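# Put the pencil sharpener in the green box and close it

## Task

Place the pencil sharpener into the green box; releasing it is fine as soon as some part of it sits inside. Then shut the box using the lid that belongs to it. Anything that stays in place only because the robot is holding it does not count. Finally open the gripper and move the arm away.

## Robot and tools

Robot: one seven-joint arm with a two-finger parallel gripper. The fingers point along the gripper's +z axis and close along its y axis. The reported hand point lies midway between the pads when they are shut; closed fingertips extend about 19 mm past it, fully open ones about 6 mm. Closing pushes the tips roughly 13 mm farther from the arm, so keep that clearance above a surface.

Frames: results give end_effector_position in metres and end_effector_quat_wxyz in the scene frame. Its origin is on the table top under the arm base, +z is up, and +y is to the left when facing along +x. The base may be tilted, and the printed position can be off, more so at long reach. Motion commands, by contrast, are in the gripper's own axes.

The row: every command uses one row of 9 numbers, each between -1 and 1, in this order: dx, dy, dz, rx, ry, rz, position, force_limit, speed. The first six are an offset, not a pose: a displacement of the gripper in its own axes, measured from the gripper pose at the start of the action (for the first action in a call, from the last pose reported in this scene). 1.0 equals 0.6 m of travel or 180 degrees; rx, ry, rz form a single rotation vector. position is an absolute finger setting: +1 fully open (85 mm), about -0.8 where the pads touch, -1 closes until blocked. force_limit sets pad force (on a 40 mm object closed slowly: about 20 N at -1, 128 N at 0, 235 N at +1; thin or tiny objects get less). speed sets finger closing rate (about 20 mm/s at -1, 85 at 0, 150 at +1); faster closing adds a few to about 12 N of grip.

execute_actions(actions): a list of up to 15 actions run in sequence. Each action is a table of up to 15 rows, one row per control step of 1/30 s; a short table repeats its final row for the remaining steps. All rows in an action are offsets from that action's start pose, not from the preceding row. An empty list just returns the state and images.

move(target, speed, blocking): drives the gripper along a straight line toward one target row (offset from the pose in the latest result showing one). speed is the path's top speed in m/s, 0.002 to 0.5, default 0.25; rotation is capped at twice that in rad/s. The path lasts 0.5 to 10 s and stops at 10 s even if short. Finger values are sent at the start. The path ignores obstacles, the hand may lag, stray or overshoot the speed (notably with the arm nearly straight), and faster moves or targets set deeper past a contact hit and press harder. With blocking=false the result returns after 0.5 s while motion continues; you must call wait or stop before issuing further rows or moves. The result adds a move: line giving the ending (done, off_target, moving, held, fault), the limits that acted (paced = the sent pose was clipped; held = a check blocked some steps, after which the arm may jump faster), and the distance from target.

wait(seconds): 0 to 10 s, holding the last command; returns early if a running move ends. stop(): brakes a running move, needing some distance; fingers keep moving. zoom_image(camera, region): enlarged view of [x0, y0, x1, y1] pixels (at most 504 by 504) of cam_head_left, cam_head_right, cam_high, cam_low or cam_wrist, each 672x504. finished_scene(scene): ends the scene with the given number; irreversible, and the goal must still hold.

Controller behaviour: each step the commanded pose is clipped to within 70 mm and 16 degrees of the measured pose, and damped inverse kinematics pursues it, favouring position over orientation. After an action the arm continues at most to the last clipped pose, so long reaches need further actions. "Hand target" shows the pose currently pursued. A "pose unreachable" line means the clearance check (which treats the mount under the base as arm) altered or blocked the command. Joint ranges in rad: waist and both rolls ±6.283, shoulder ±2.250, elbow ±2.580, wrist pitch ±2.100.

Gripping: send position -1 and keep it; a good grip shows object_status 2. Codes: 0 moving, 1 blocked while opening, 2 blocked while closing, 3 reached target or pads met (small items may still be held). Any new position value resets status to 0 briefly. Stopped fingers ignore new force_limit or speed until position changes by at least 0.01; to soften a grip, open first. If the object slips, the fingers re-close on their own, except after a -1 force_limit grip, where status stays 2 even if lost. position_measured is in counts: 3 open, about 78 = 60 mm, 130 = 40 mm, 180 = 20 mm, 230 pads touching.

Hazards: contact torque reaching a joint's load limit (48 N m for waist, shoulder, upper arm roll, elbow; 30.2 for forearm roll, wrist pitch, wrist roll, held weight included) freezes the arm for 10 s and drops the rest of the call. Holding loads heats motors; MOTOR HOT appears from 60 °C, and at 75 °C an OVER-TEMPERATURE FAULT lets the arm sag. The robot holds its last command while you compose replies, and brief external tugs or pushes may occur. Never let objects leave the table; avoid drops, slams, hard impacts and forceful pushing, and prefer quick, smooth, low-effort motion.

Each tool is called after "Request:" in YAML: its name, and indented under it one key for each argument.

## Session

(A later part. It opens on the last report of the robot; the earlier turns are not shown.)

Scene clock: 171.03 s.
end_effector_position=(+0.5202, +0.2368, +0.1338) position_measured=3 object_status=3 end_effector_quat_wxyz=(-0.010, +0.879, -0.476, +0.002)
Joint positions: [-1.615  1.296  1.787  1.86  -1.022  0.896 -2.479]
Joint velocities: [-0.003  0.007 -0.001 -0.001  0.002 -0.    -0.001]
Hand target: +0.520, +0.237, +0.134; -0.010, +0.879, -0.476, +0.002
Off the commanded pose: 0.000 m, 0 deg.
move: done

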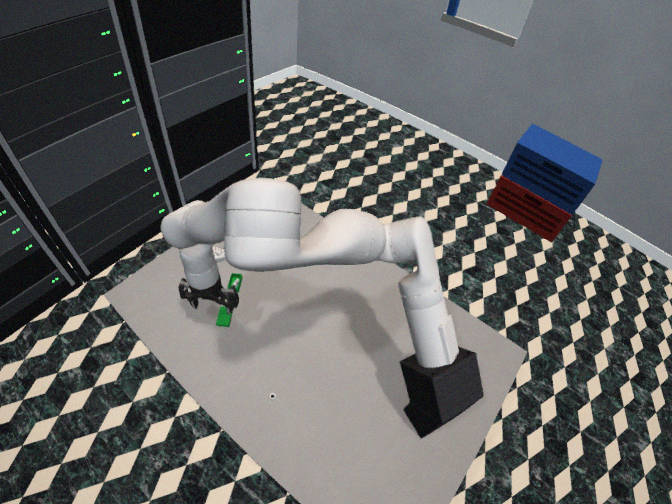

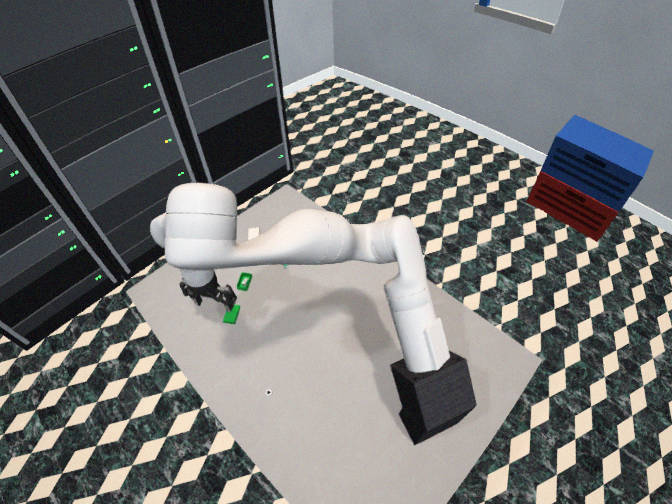

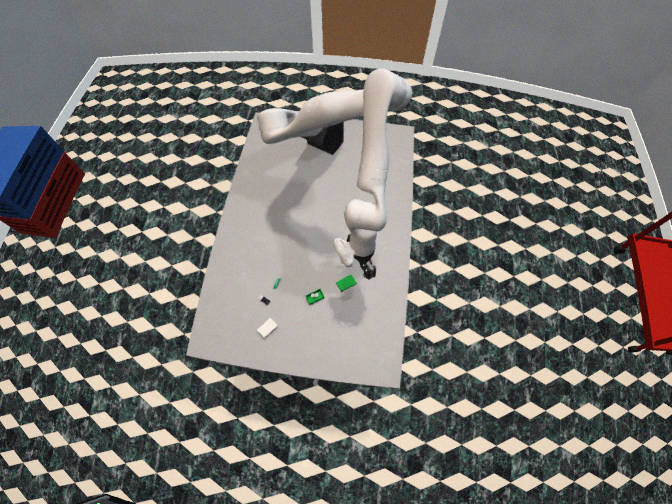

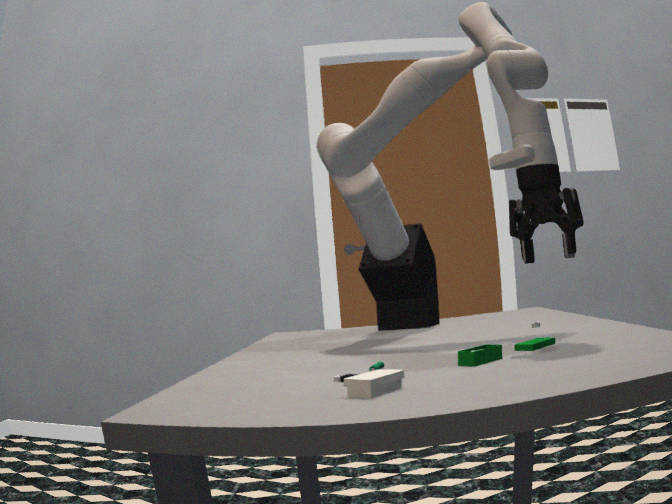

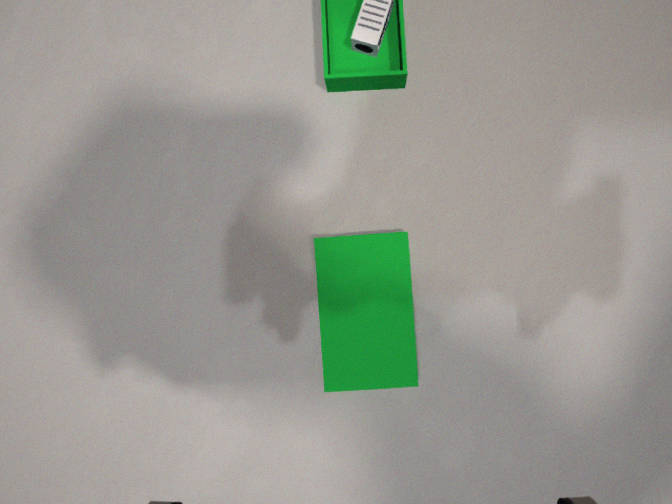

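Request:
move:
  target: [0.092,-0.003,0.14,0,0,-0.022,0.2,-0.6,0]
  speed: 0.1

Request:
move:
  target: [0,0,0.054,0,0,0,0.2,-0.6,0]
  speed: 0.04

Request:
execute_actions:
  actions:
    - [[0,0,0,0,0,0,-1,-0.5,-0.5]]
    - [[0,0,0,0,0,0,-1,-0.5,-0.5]]
    - [[0,0,0,0,0,0,-1,-0.5,-0.5]]

Request:
move:
  target: [0,0,-0.09,0,0,0,-1,-0.5,-0.5]
  speed: 0.08

Scene clock: 182.53 s.
end_effector_position=(+0.5528, +0.1928, +0.0495) position_measured=104 object_status=3 end_effector_quat_wxyz=(-0.010, +0.895, -0.445, +0.003)
Joint positions: [-1.402  1.22   1.632  1.881 -1.16   0.699 -2.186]
Joint velocities: [ 0.006 -0.002 -0.     0.    -0.001  0.     0.004]
Hand target: +0.553, +0.192, +0.049; -0.009, +0.895, -0.446, +0.003
Off the commanded pose: 0.000 m, 0 deg.
move: done

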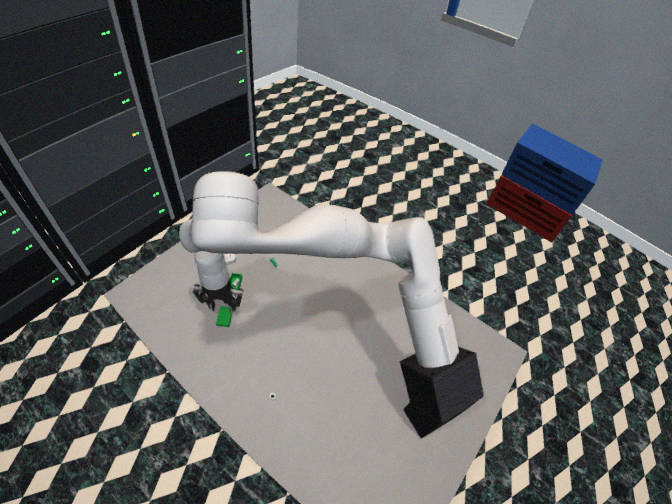

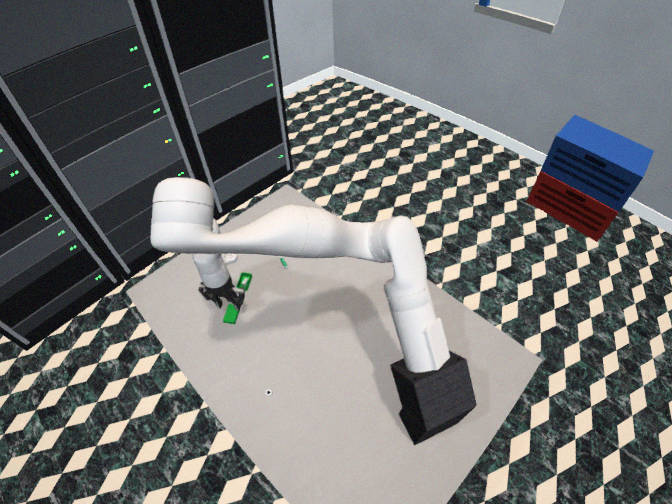

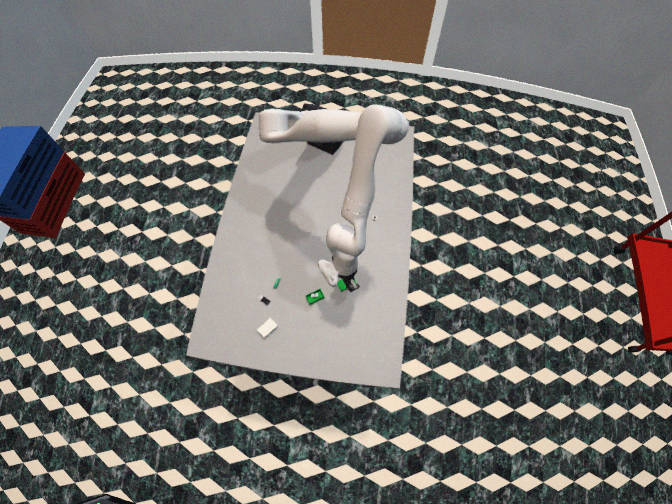

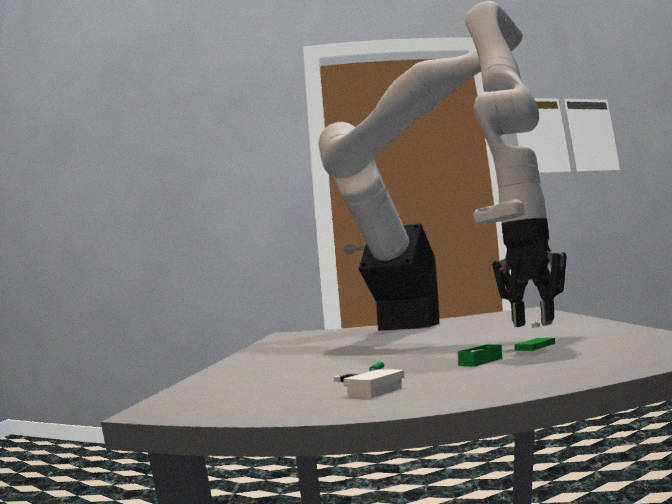

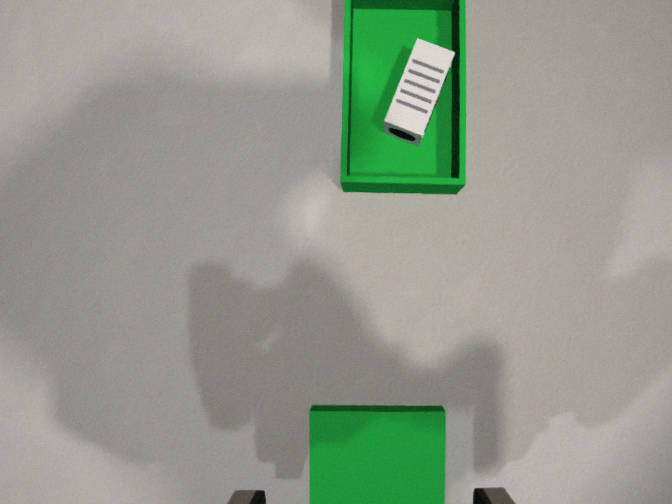

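Scene clock: 183.60 s.
end_effector_position=(+0.5531, +0.1934, +0.0172) position_measured=104 object_status=3 end_effector_quat_wxyz=(-0.010, +0.895, -0.445, +0.003)
Joint positions: [-1.337  1.234  1.564  1.867 -1.225  0.645 -2.139]
Joint velocities: [ 0.005  0.001  0.001 -0.001 -0.001 -0.001  0.001]
Hand target: +0.553, +0.193, +0.017; -0.009, +0.895, -0.445, +0.003
Off the commanded pose: 0.000 m, 0 deg.
move: done

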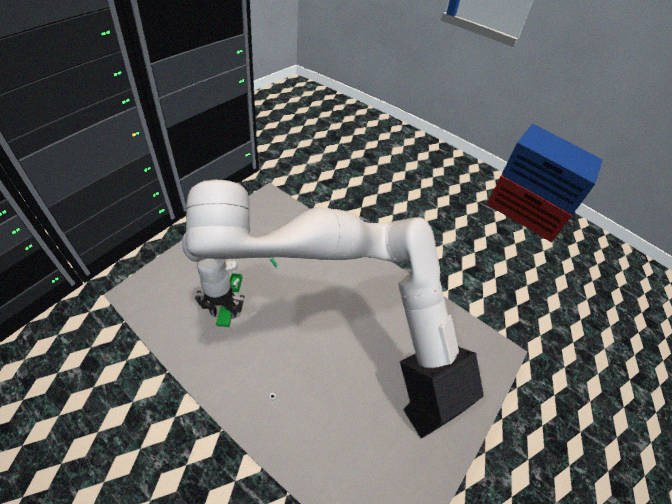

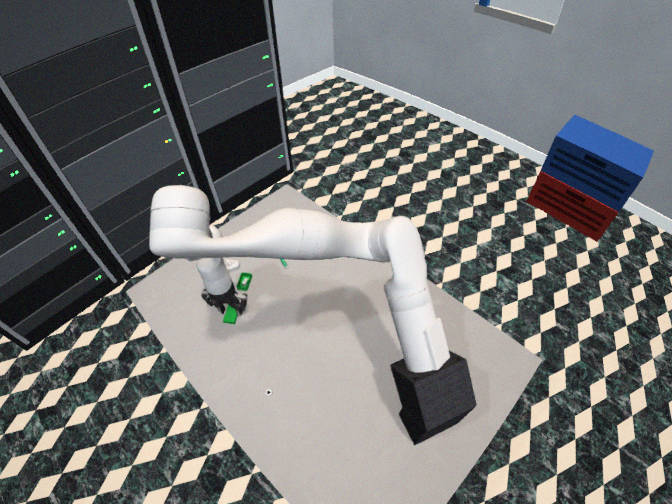

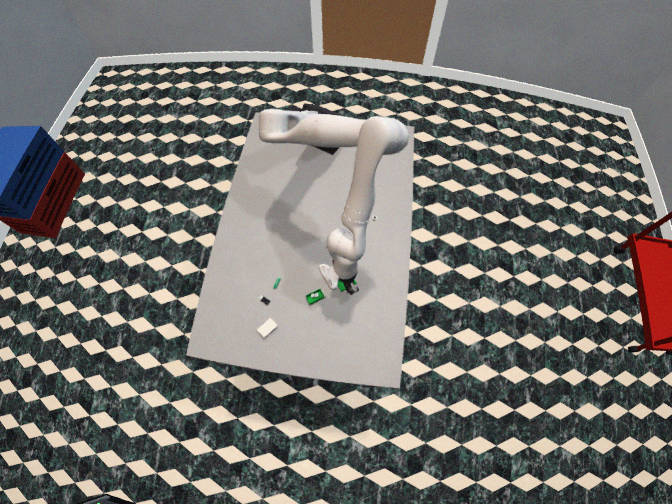

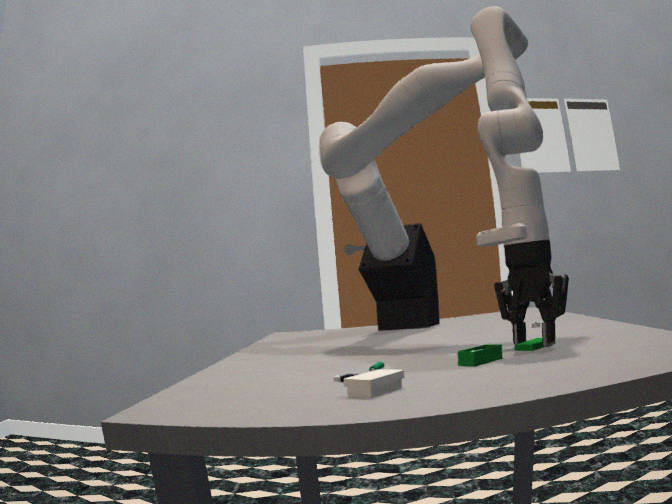

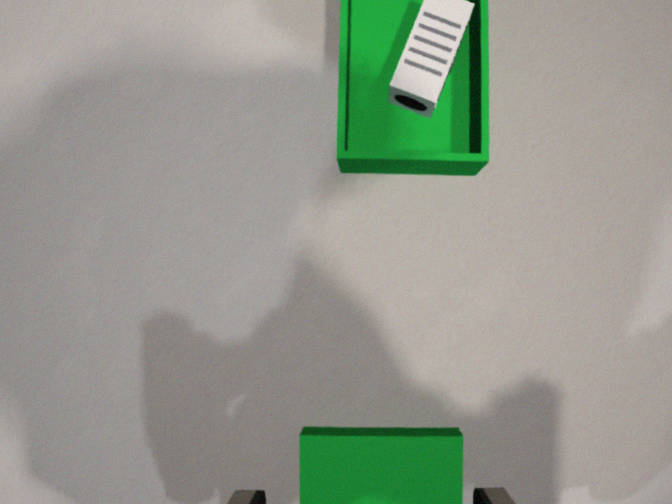

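Scene clock: 185.10 s.
end_effector_position=(+0.5535, +0.1937, +0.0183) position_measured=141 object_status=2 end_effector_quat_wxyz=(-0.010, +0.895, -0.445, +0.003)
Joint positions: [-1.339  1.233  1.565  1.868 -1.224  0.645 -2.139]
Joint velocities: [-0.    -0.     0.    -0.    -0.     0.001 -0.001]
Hand target: +0.553, +0.194, +0.018; -0.010, +0.895, -0.445, +0.003
Off the commanded pose: 0.000 m, 0 deg.

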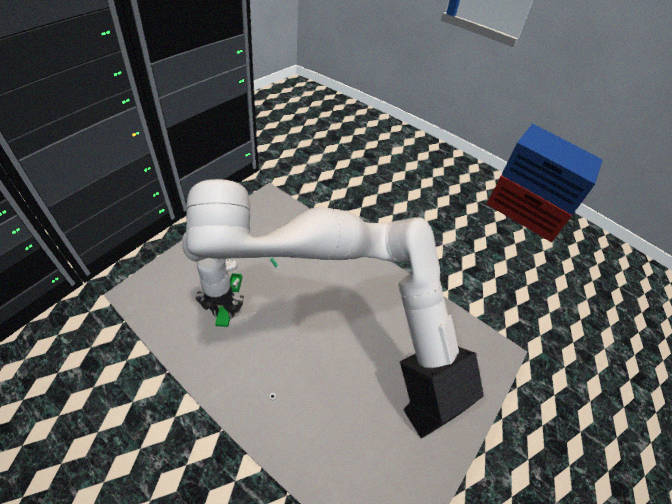

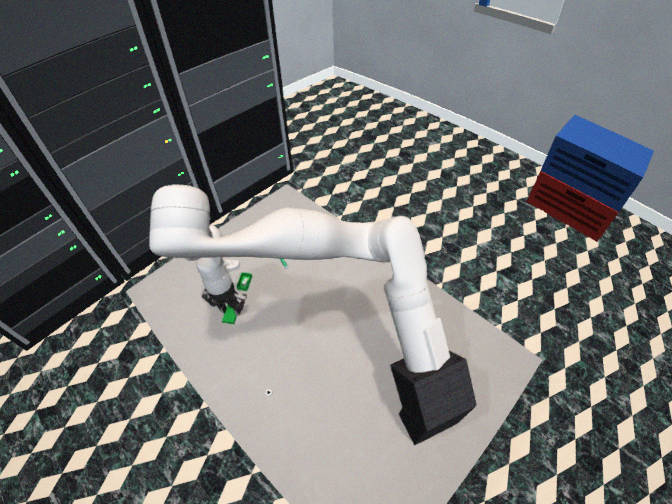

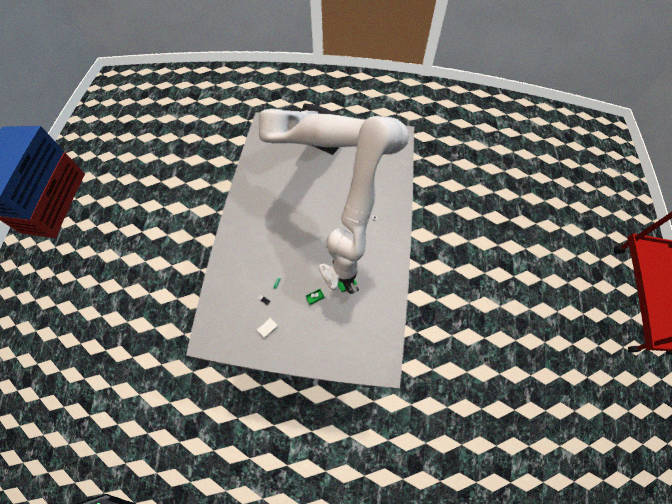

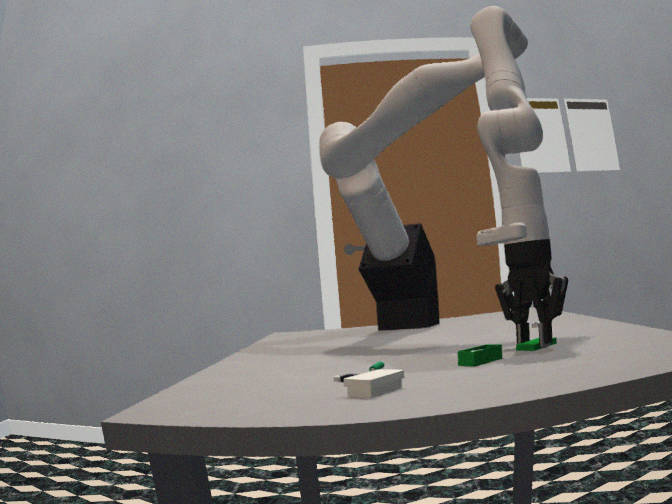

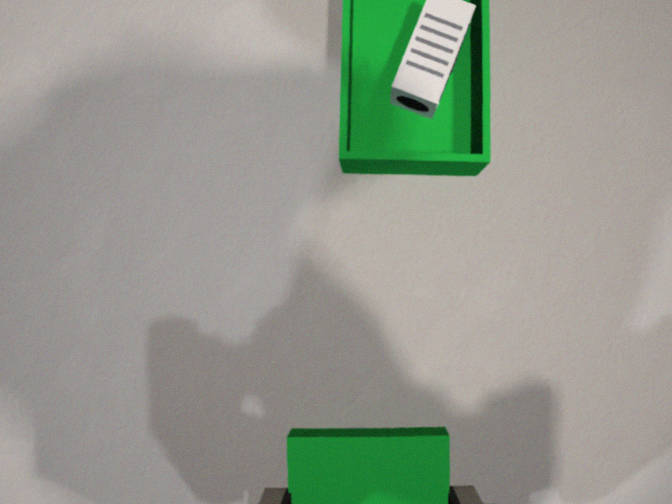

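Scene clock: 186.13 s.
end_effector_position=(+0.5529, +0.1927, +0.0723) position_measured=141 object_status=2 end_effector_quat_wxyz=(-0.010, +0.895, -0.445, +0.003)
Joint positions: [-1.447  1.211  1.68   1.886 -1.115  0.738 -2.217]
Joint velocities: [-0.005 -0.001  0.     0.001 -0.     0.    -0.001]
Hand target: +0.553, +0.193, +0.072; -0.011, +0.895, -0.445, +0.003
Off the commanded pose: 0.000 m, 0 deg.
move: done

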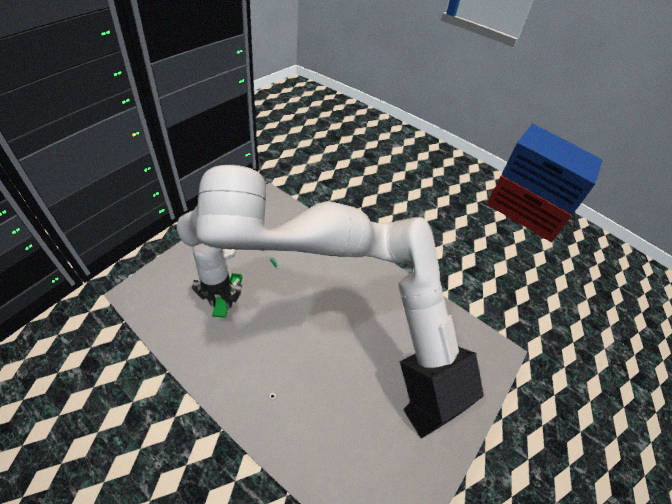

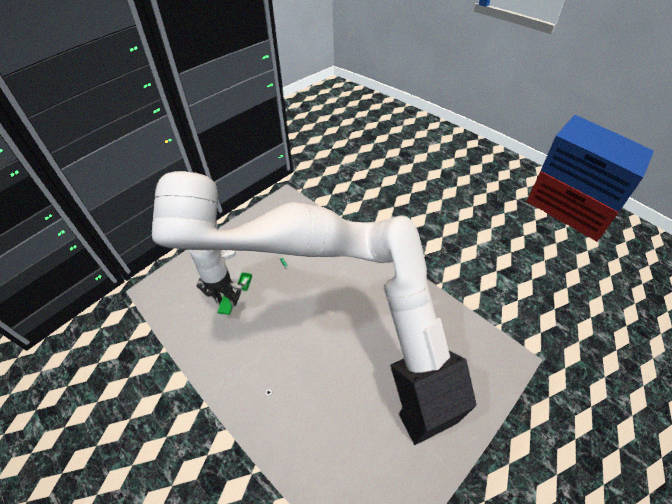

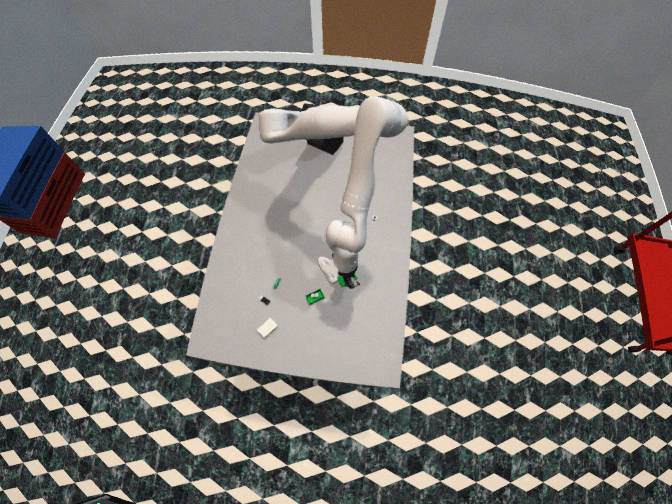

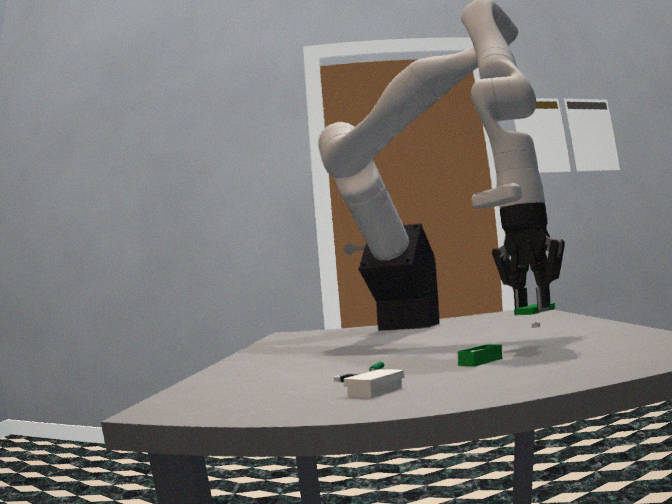

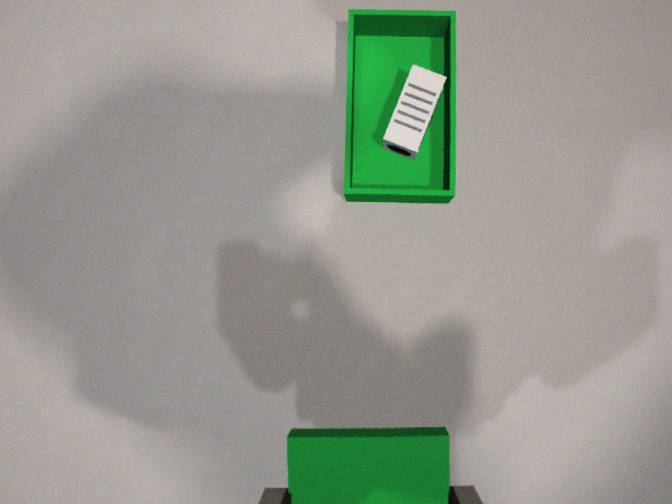

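Request:
move:
  target: [0.16,0.02,0,0,0,0.006,-1,-0.5,-0.5]
  speed: 0.1

Request:
move:
  target: [0,0,0.05,0,0,0,-1,-0.5,-0.5]
  speed: 0.04

Request:
zoom_image:
  camera: "cam_low"
  region: [400, 270, 560, 390]

Request:
zoom_image:
  camera: "cam_head_left"
  region: [180, 240, 290, 320]

Request:
zoom_image:
  camera: "cam_high"
  region: [270, 250, 370, 325]

Scene clock: 196.33 s.
end_effector_position=(+0.6014, +0.1091, +0.0714) position_measured=141 object_status=2 end_effector_quat_wxyz=(-0.010, +0.891, -0.453, +0.003)
Joint positions: [-1.33   1.041  1.721  1.89  -1.088  0.713 -2.036]
Joint velocities: [ 0.005 -0.005  0.001  0.    -0.001  0.002  0.003]
Hand target: +0.601, +0.109, +0.071; -0.010, +0.891, -0.454, +0.003
Off the commanded pose: 0.000 m, 0 deg.
move: done

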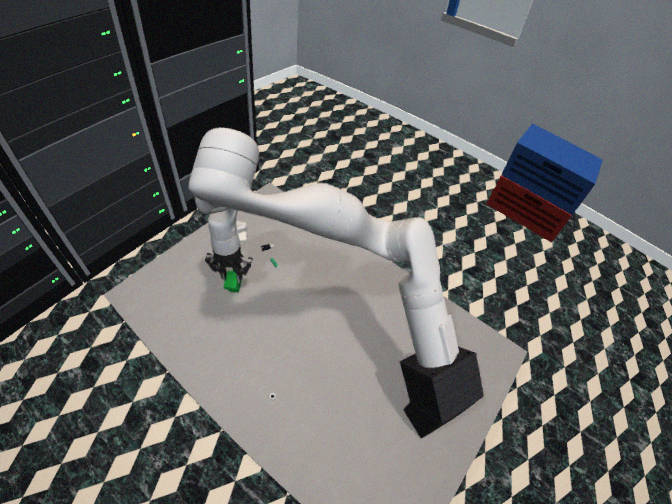

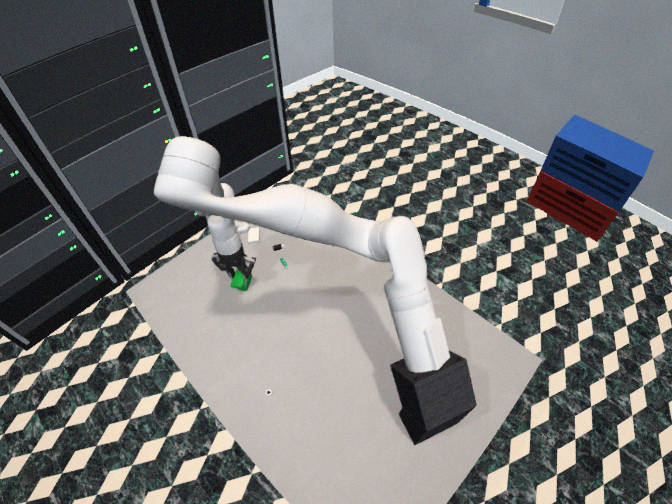

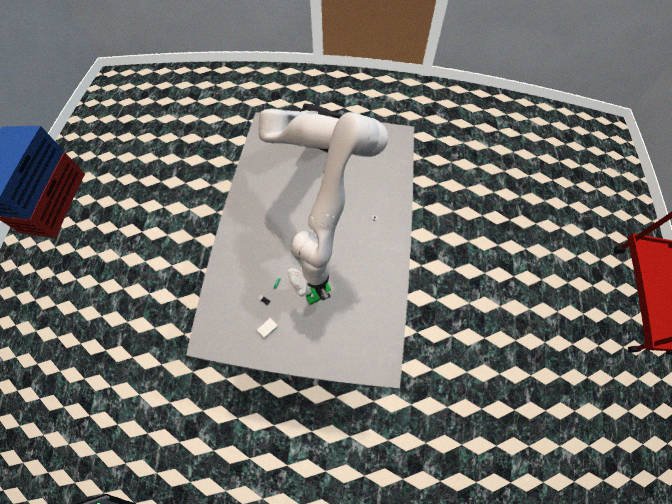

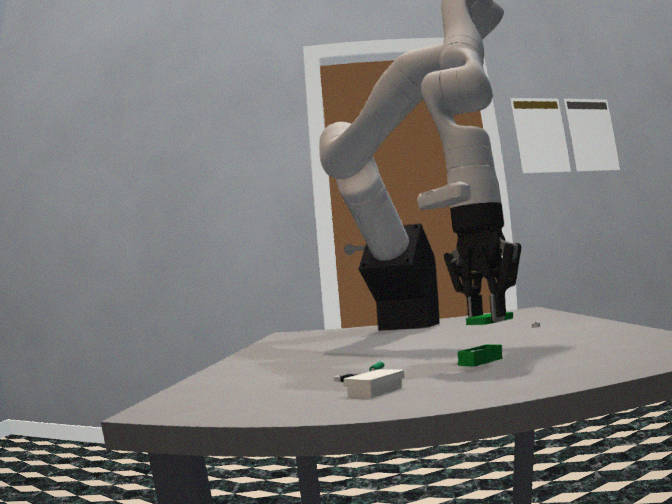

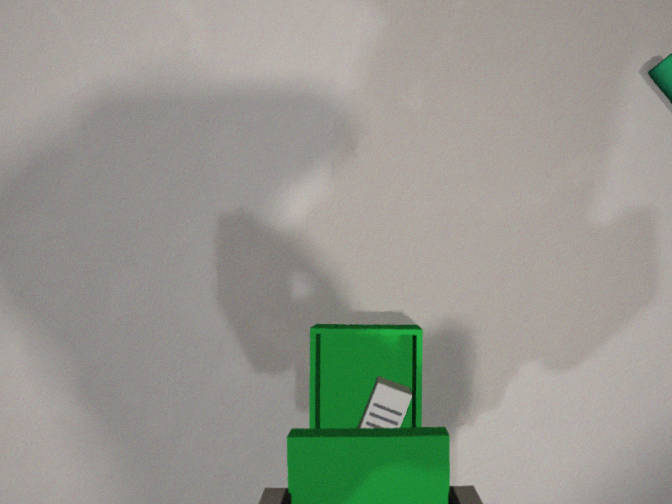

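Scene clock: 197.33 s.
end_effector_position=(+0.6017, +0.1097, +0.0415) position_measured=141 object_status=2 end_effector_quat_wxyz=(-0.010, +0.891, -0.453, +0.003)
Joint positions: [-1.264  1.048  1.644  1.883 -1.148  0.658 -1.992]
Joint velocities: [ 0.006  0.002 -0.    -0.001  0.001 -0.003  0.002]
Hand target: +0.602, +0.109, +0.041; -0.010, +0.891, -0.453, +0.003
Off the commanded pose: 0.000 m, 0 deg.
move: done

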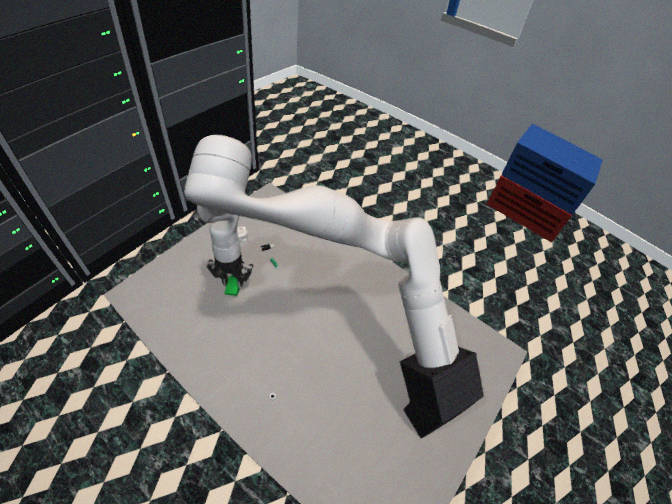

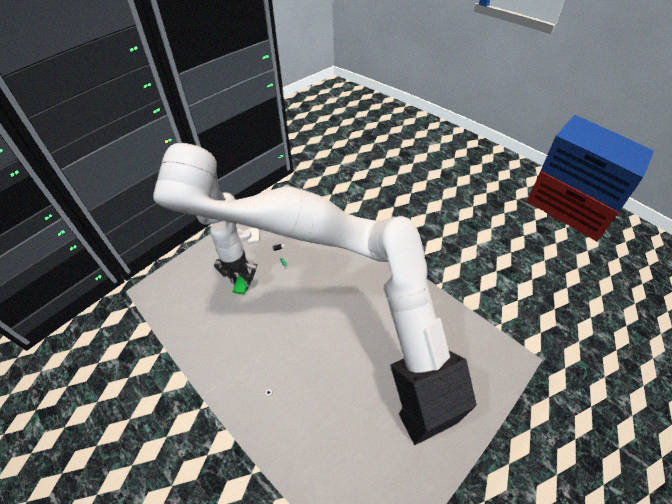

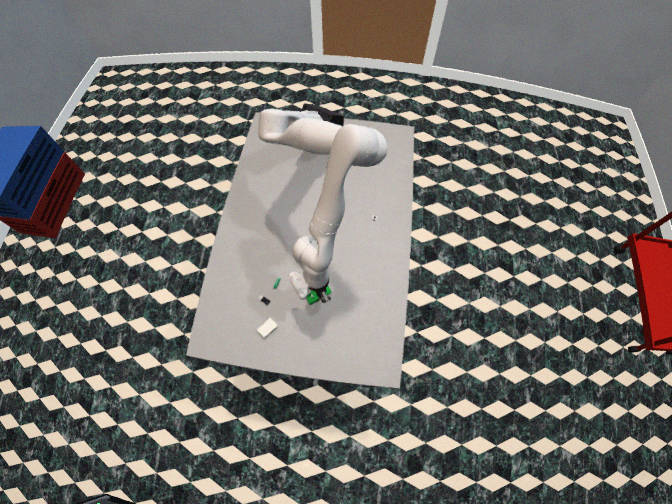

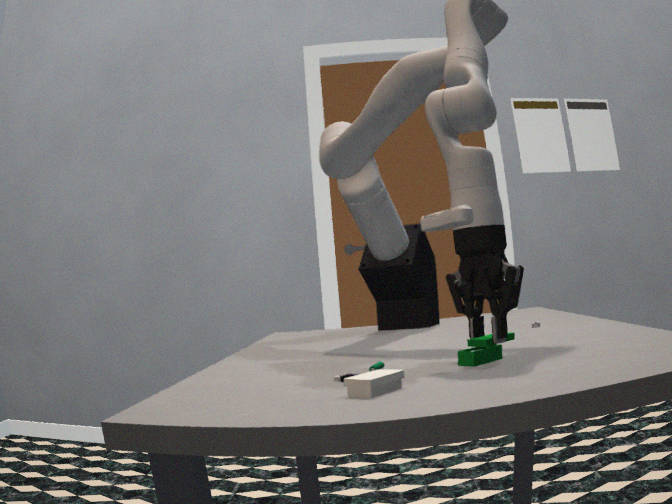

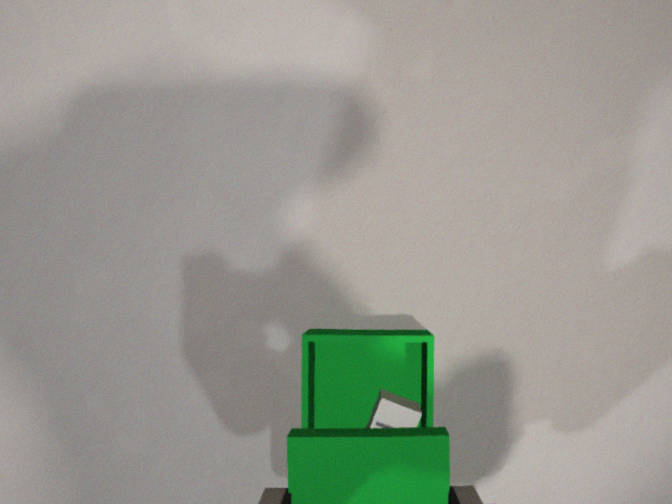

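Region (400, 270, 560, 390) of cam_low's 672x504 image, scaled by 3.150, with more detail than that image has; it fills the top 378 rows of this view, and the rest is white.

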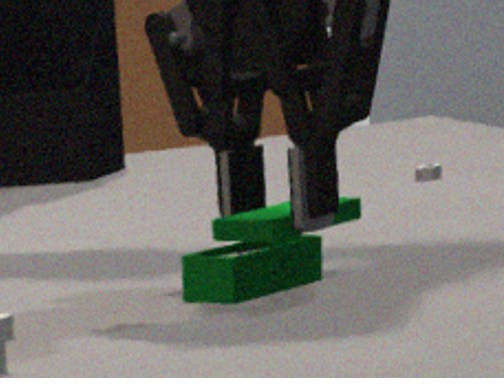

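Region (180, 240, 290, 320) of cam_head_left's 672x504 image, scaled by 4.582, with more detail than that image has; it fills the top 367 rows of this view, and the rest is white.

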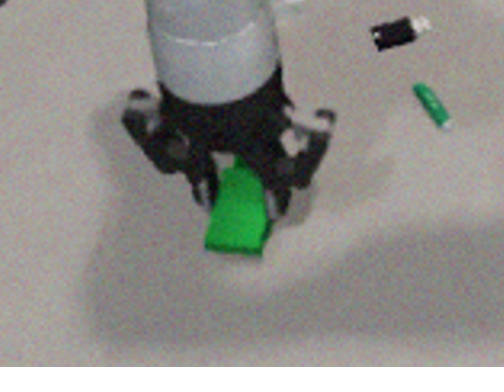

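Region (270, 250, 370, 325) of cam_high's 672x504 image, scaled by 5.040, with more detail than that image has; it fills the top 378 rows of this view, and the rest is white.

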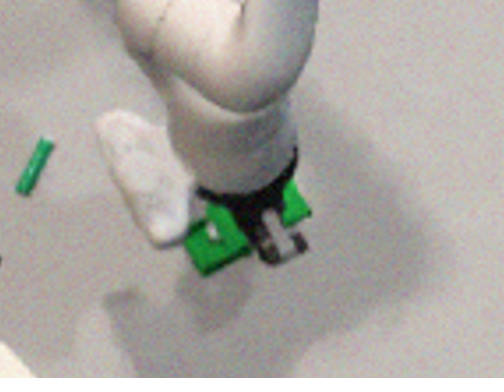

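Request:
move:
  target: [0.038,0.002,0,0,0,0,-1,-0.5,-0.5]
  speed: 0.04

Request:
move:
  target: [0,0,0.022,0,0,0,-1,-0.5,-0.5]
  speed: 0.015

Request:
zoom_image:
  camera: "cam_low"
  region: [400, 270, 560, 390]

Scene clock: 204.10 s.
end_effector_position=(+0.6141, +0.0907, +0.0414) position_measured=141 object_status=2 end_effector_quat_wxyz=(-0.010, +0.891, -0.453, +0.003)
Joint positions: [-1.231  1.012  1.652  1.869 -1.136  0.663 -1.957]
Joint velocities: [ 0.003 -0.002 -0.001  0.    -0.001  0.    -0.   ]
Hand target: +0.614, +0.091, +0.041; -0.010, +0.891, -0.453, +0.003
Off the commanded pose: 0.000 m, 0 deg.
move: done

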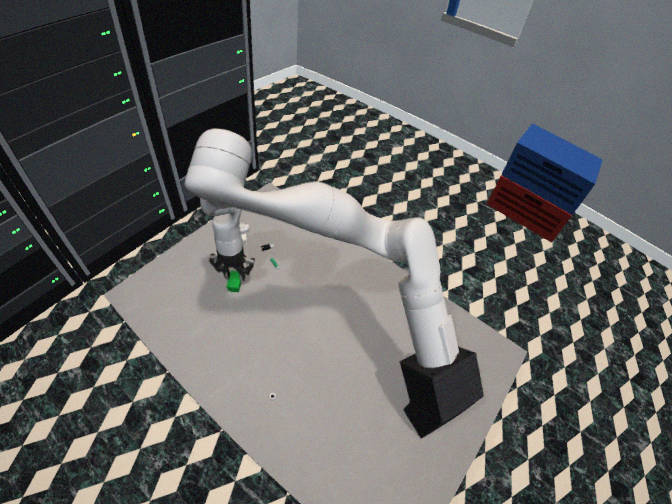

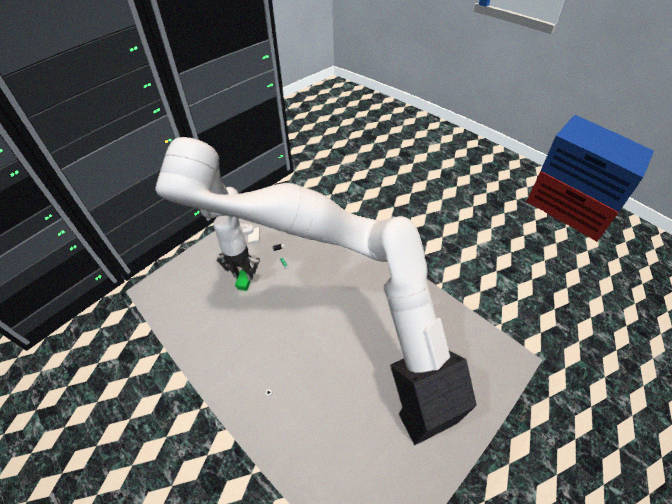

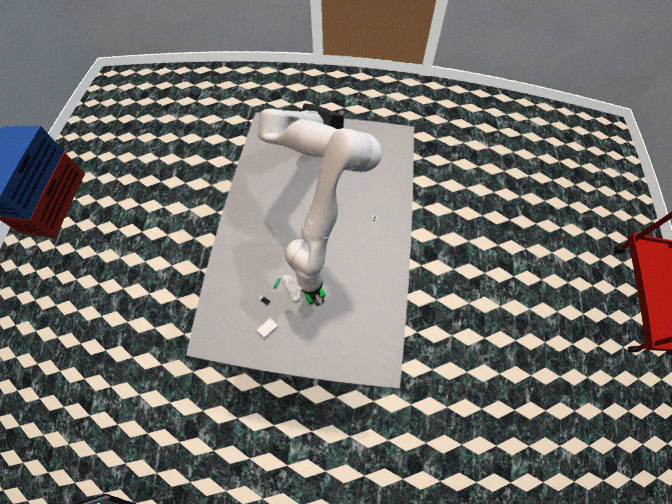

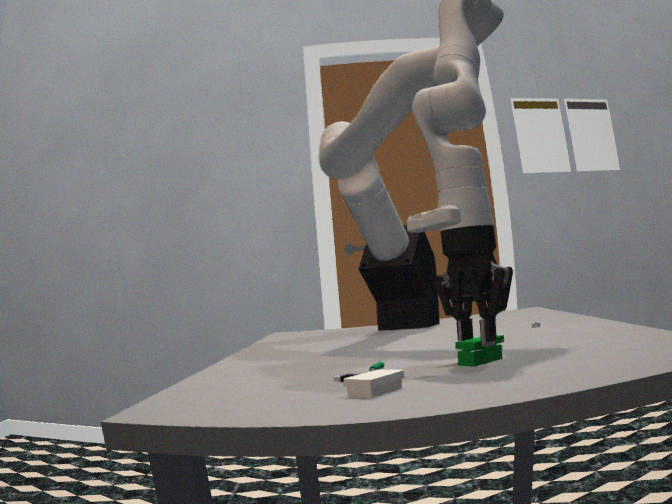

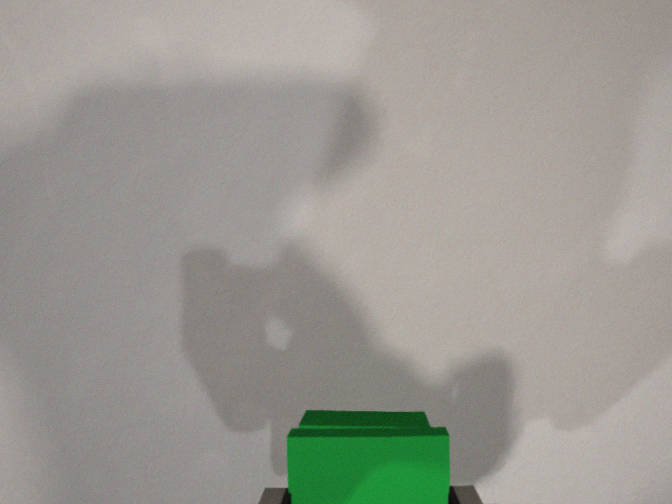

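Scene clock: 205.20 s.
end_effector_position=(+0.6158, +0.0915, +0.0345) position_measured=141 object_status=2 end_effector_quat_wxyz=(-0.013, +0.891, -0.453, +0.004)
Joint positions: [-1.214  1.011  1.631  1.867 -1.16   0.646 -1.936]
Joint velocities: [ 0.     0.     0.001  0.001 -0.004  0.002  0.004]
Hand target: +0.614, +0.091, +0.028; -0.010, +0.891, -0.453, +0.003
Off the commanded pose: 0.006 m, 0 deg.
move: off_target

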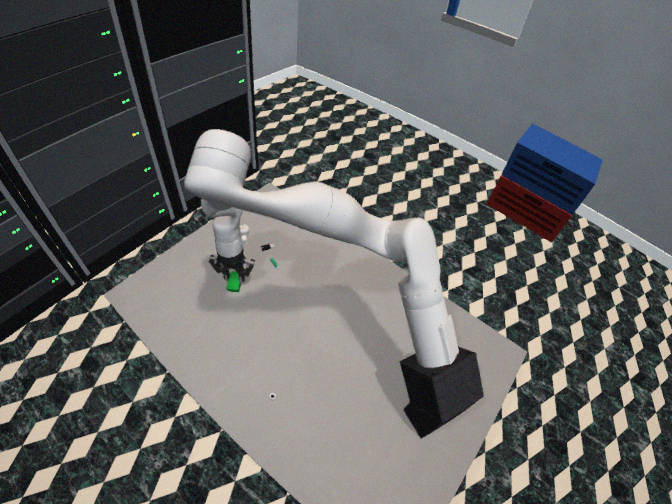

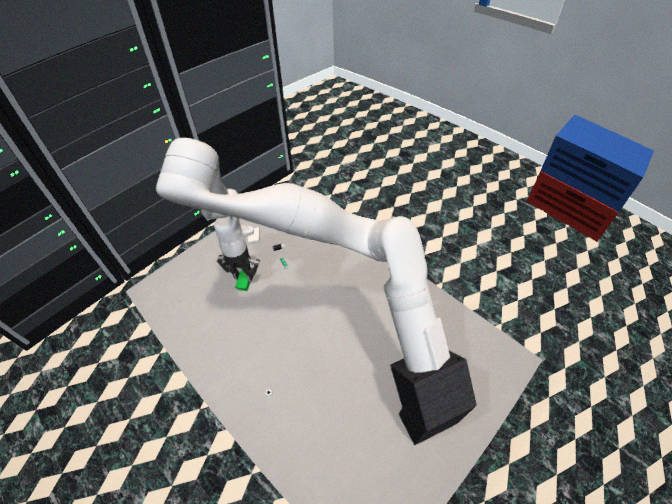

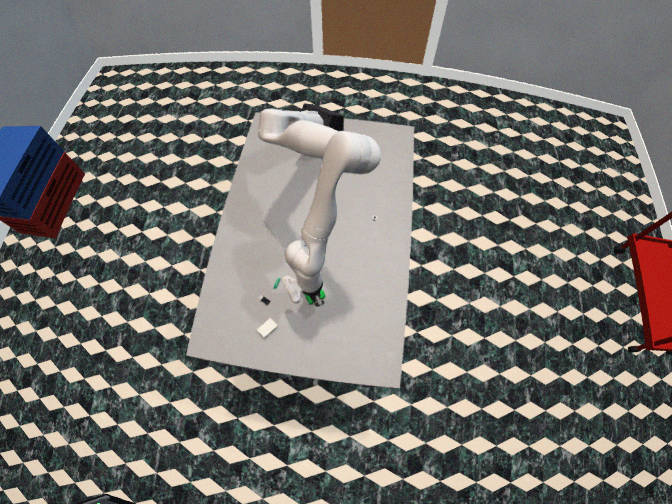

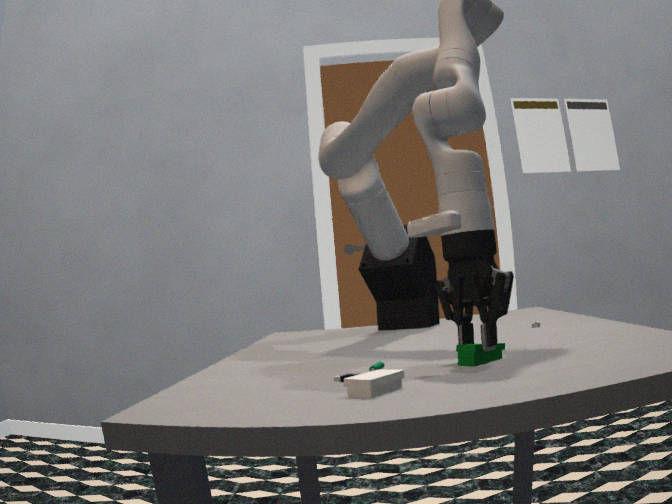

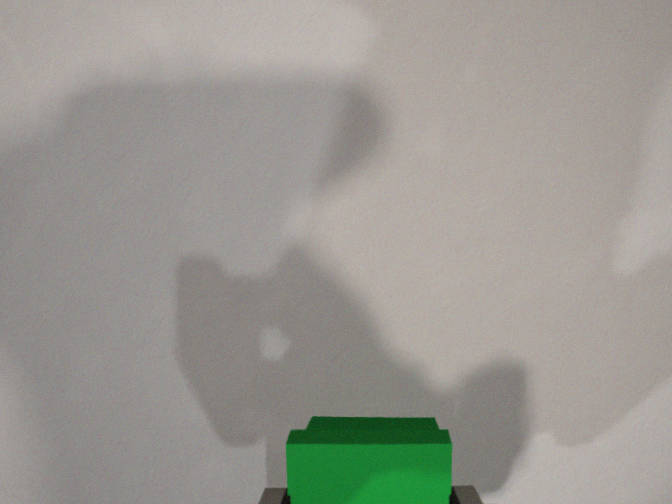

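Region (400, 270, 560, 390) of cam_low's 672x504 image, scaled by 3.150, with more detail than that image has; it fills the top 378 rows of this view, and the rest is white.

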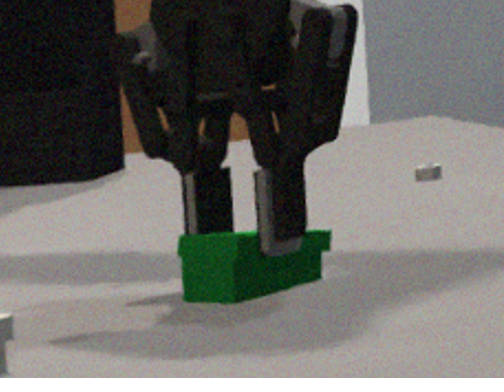

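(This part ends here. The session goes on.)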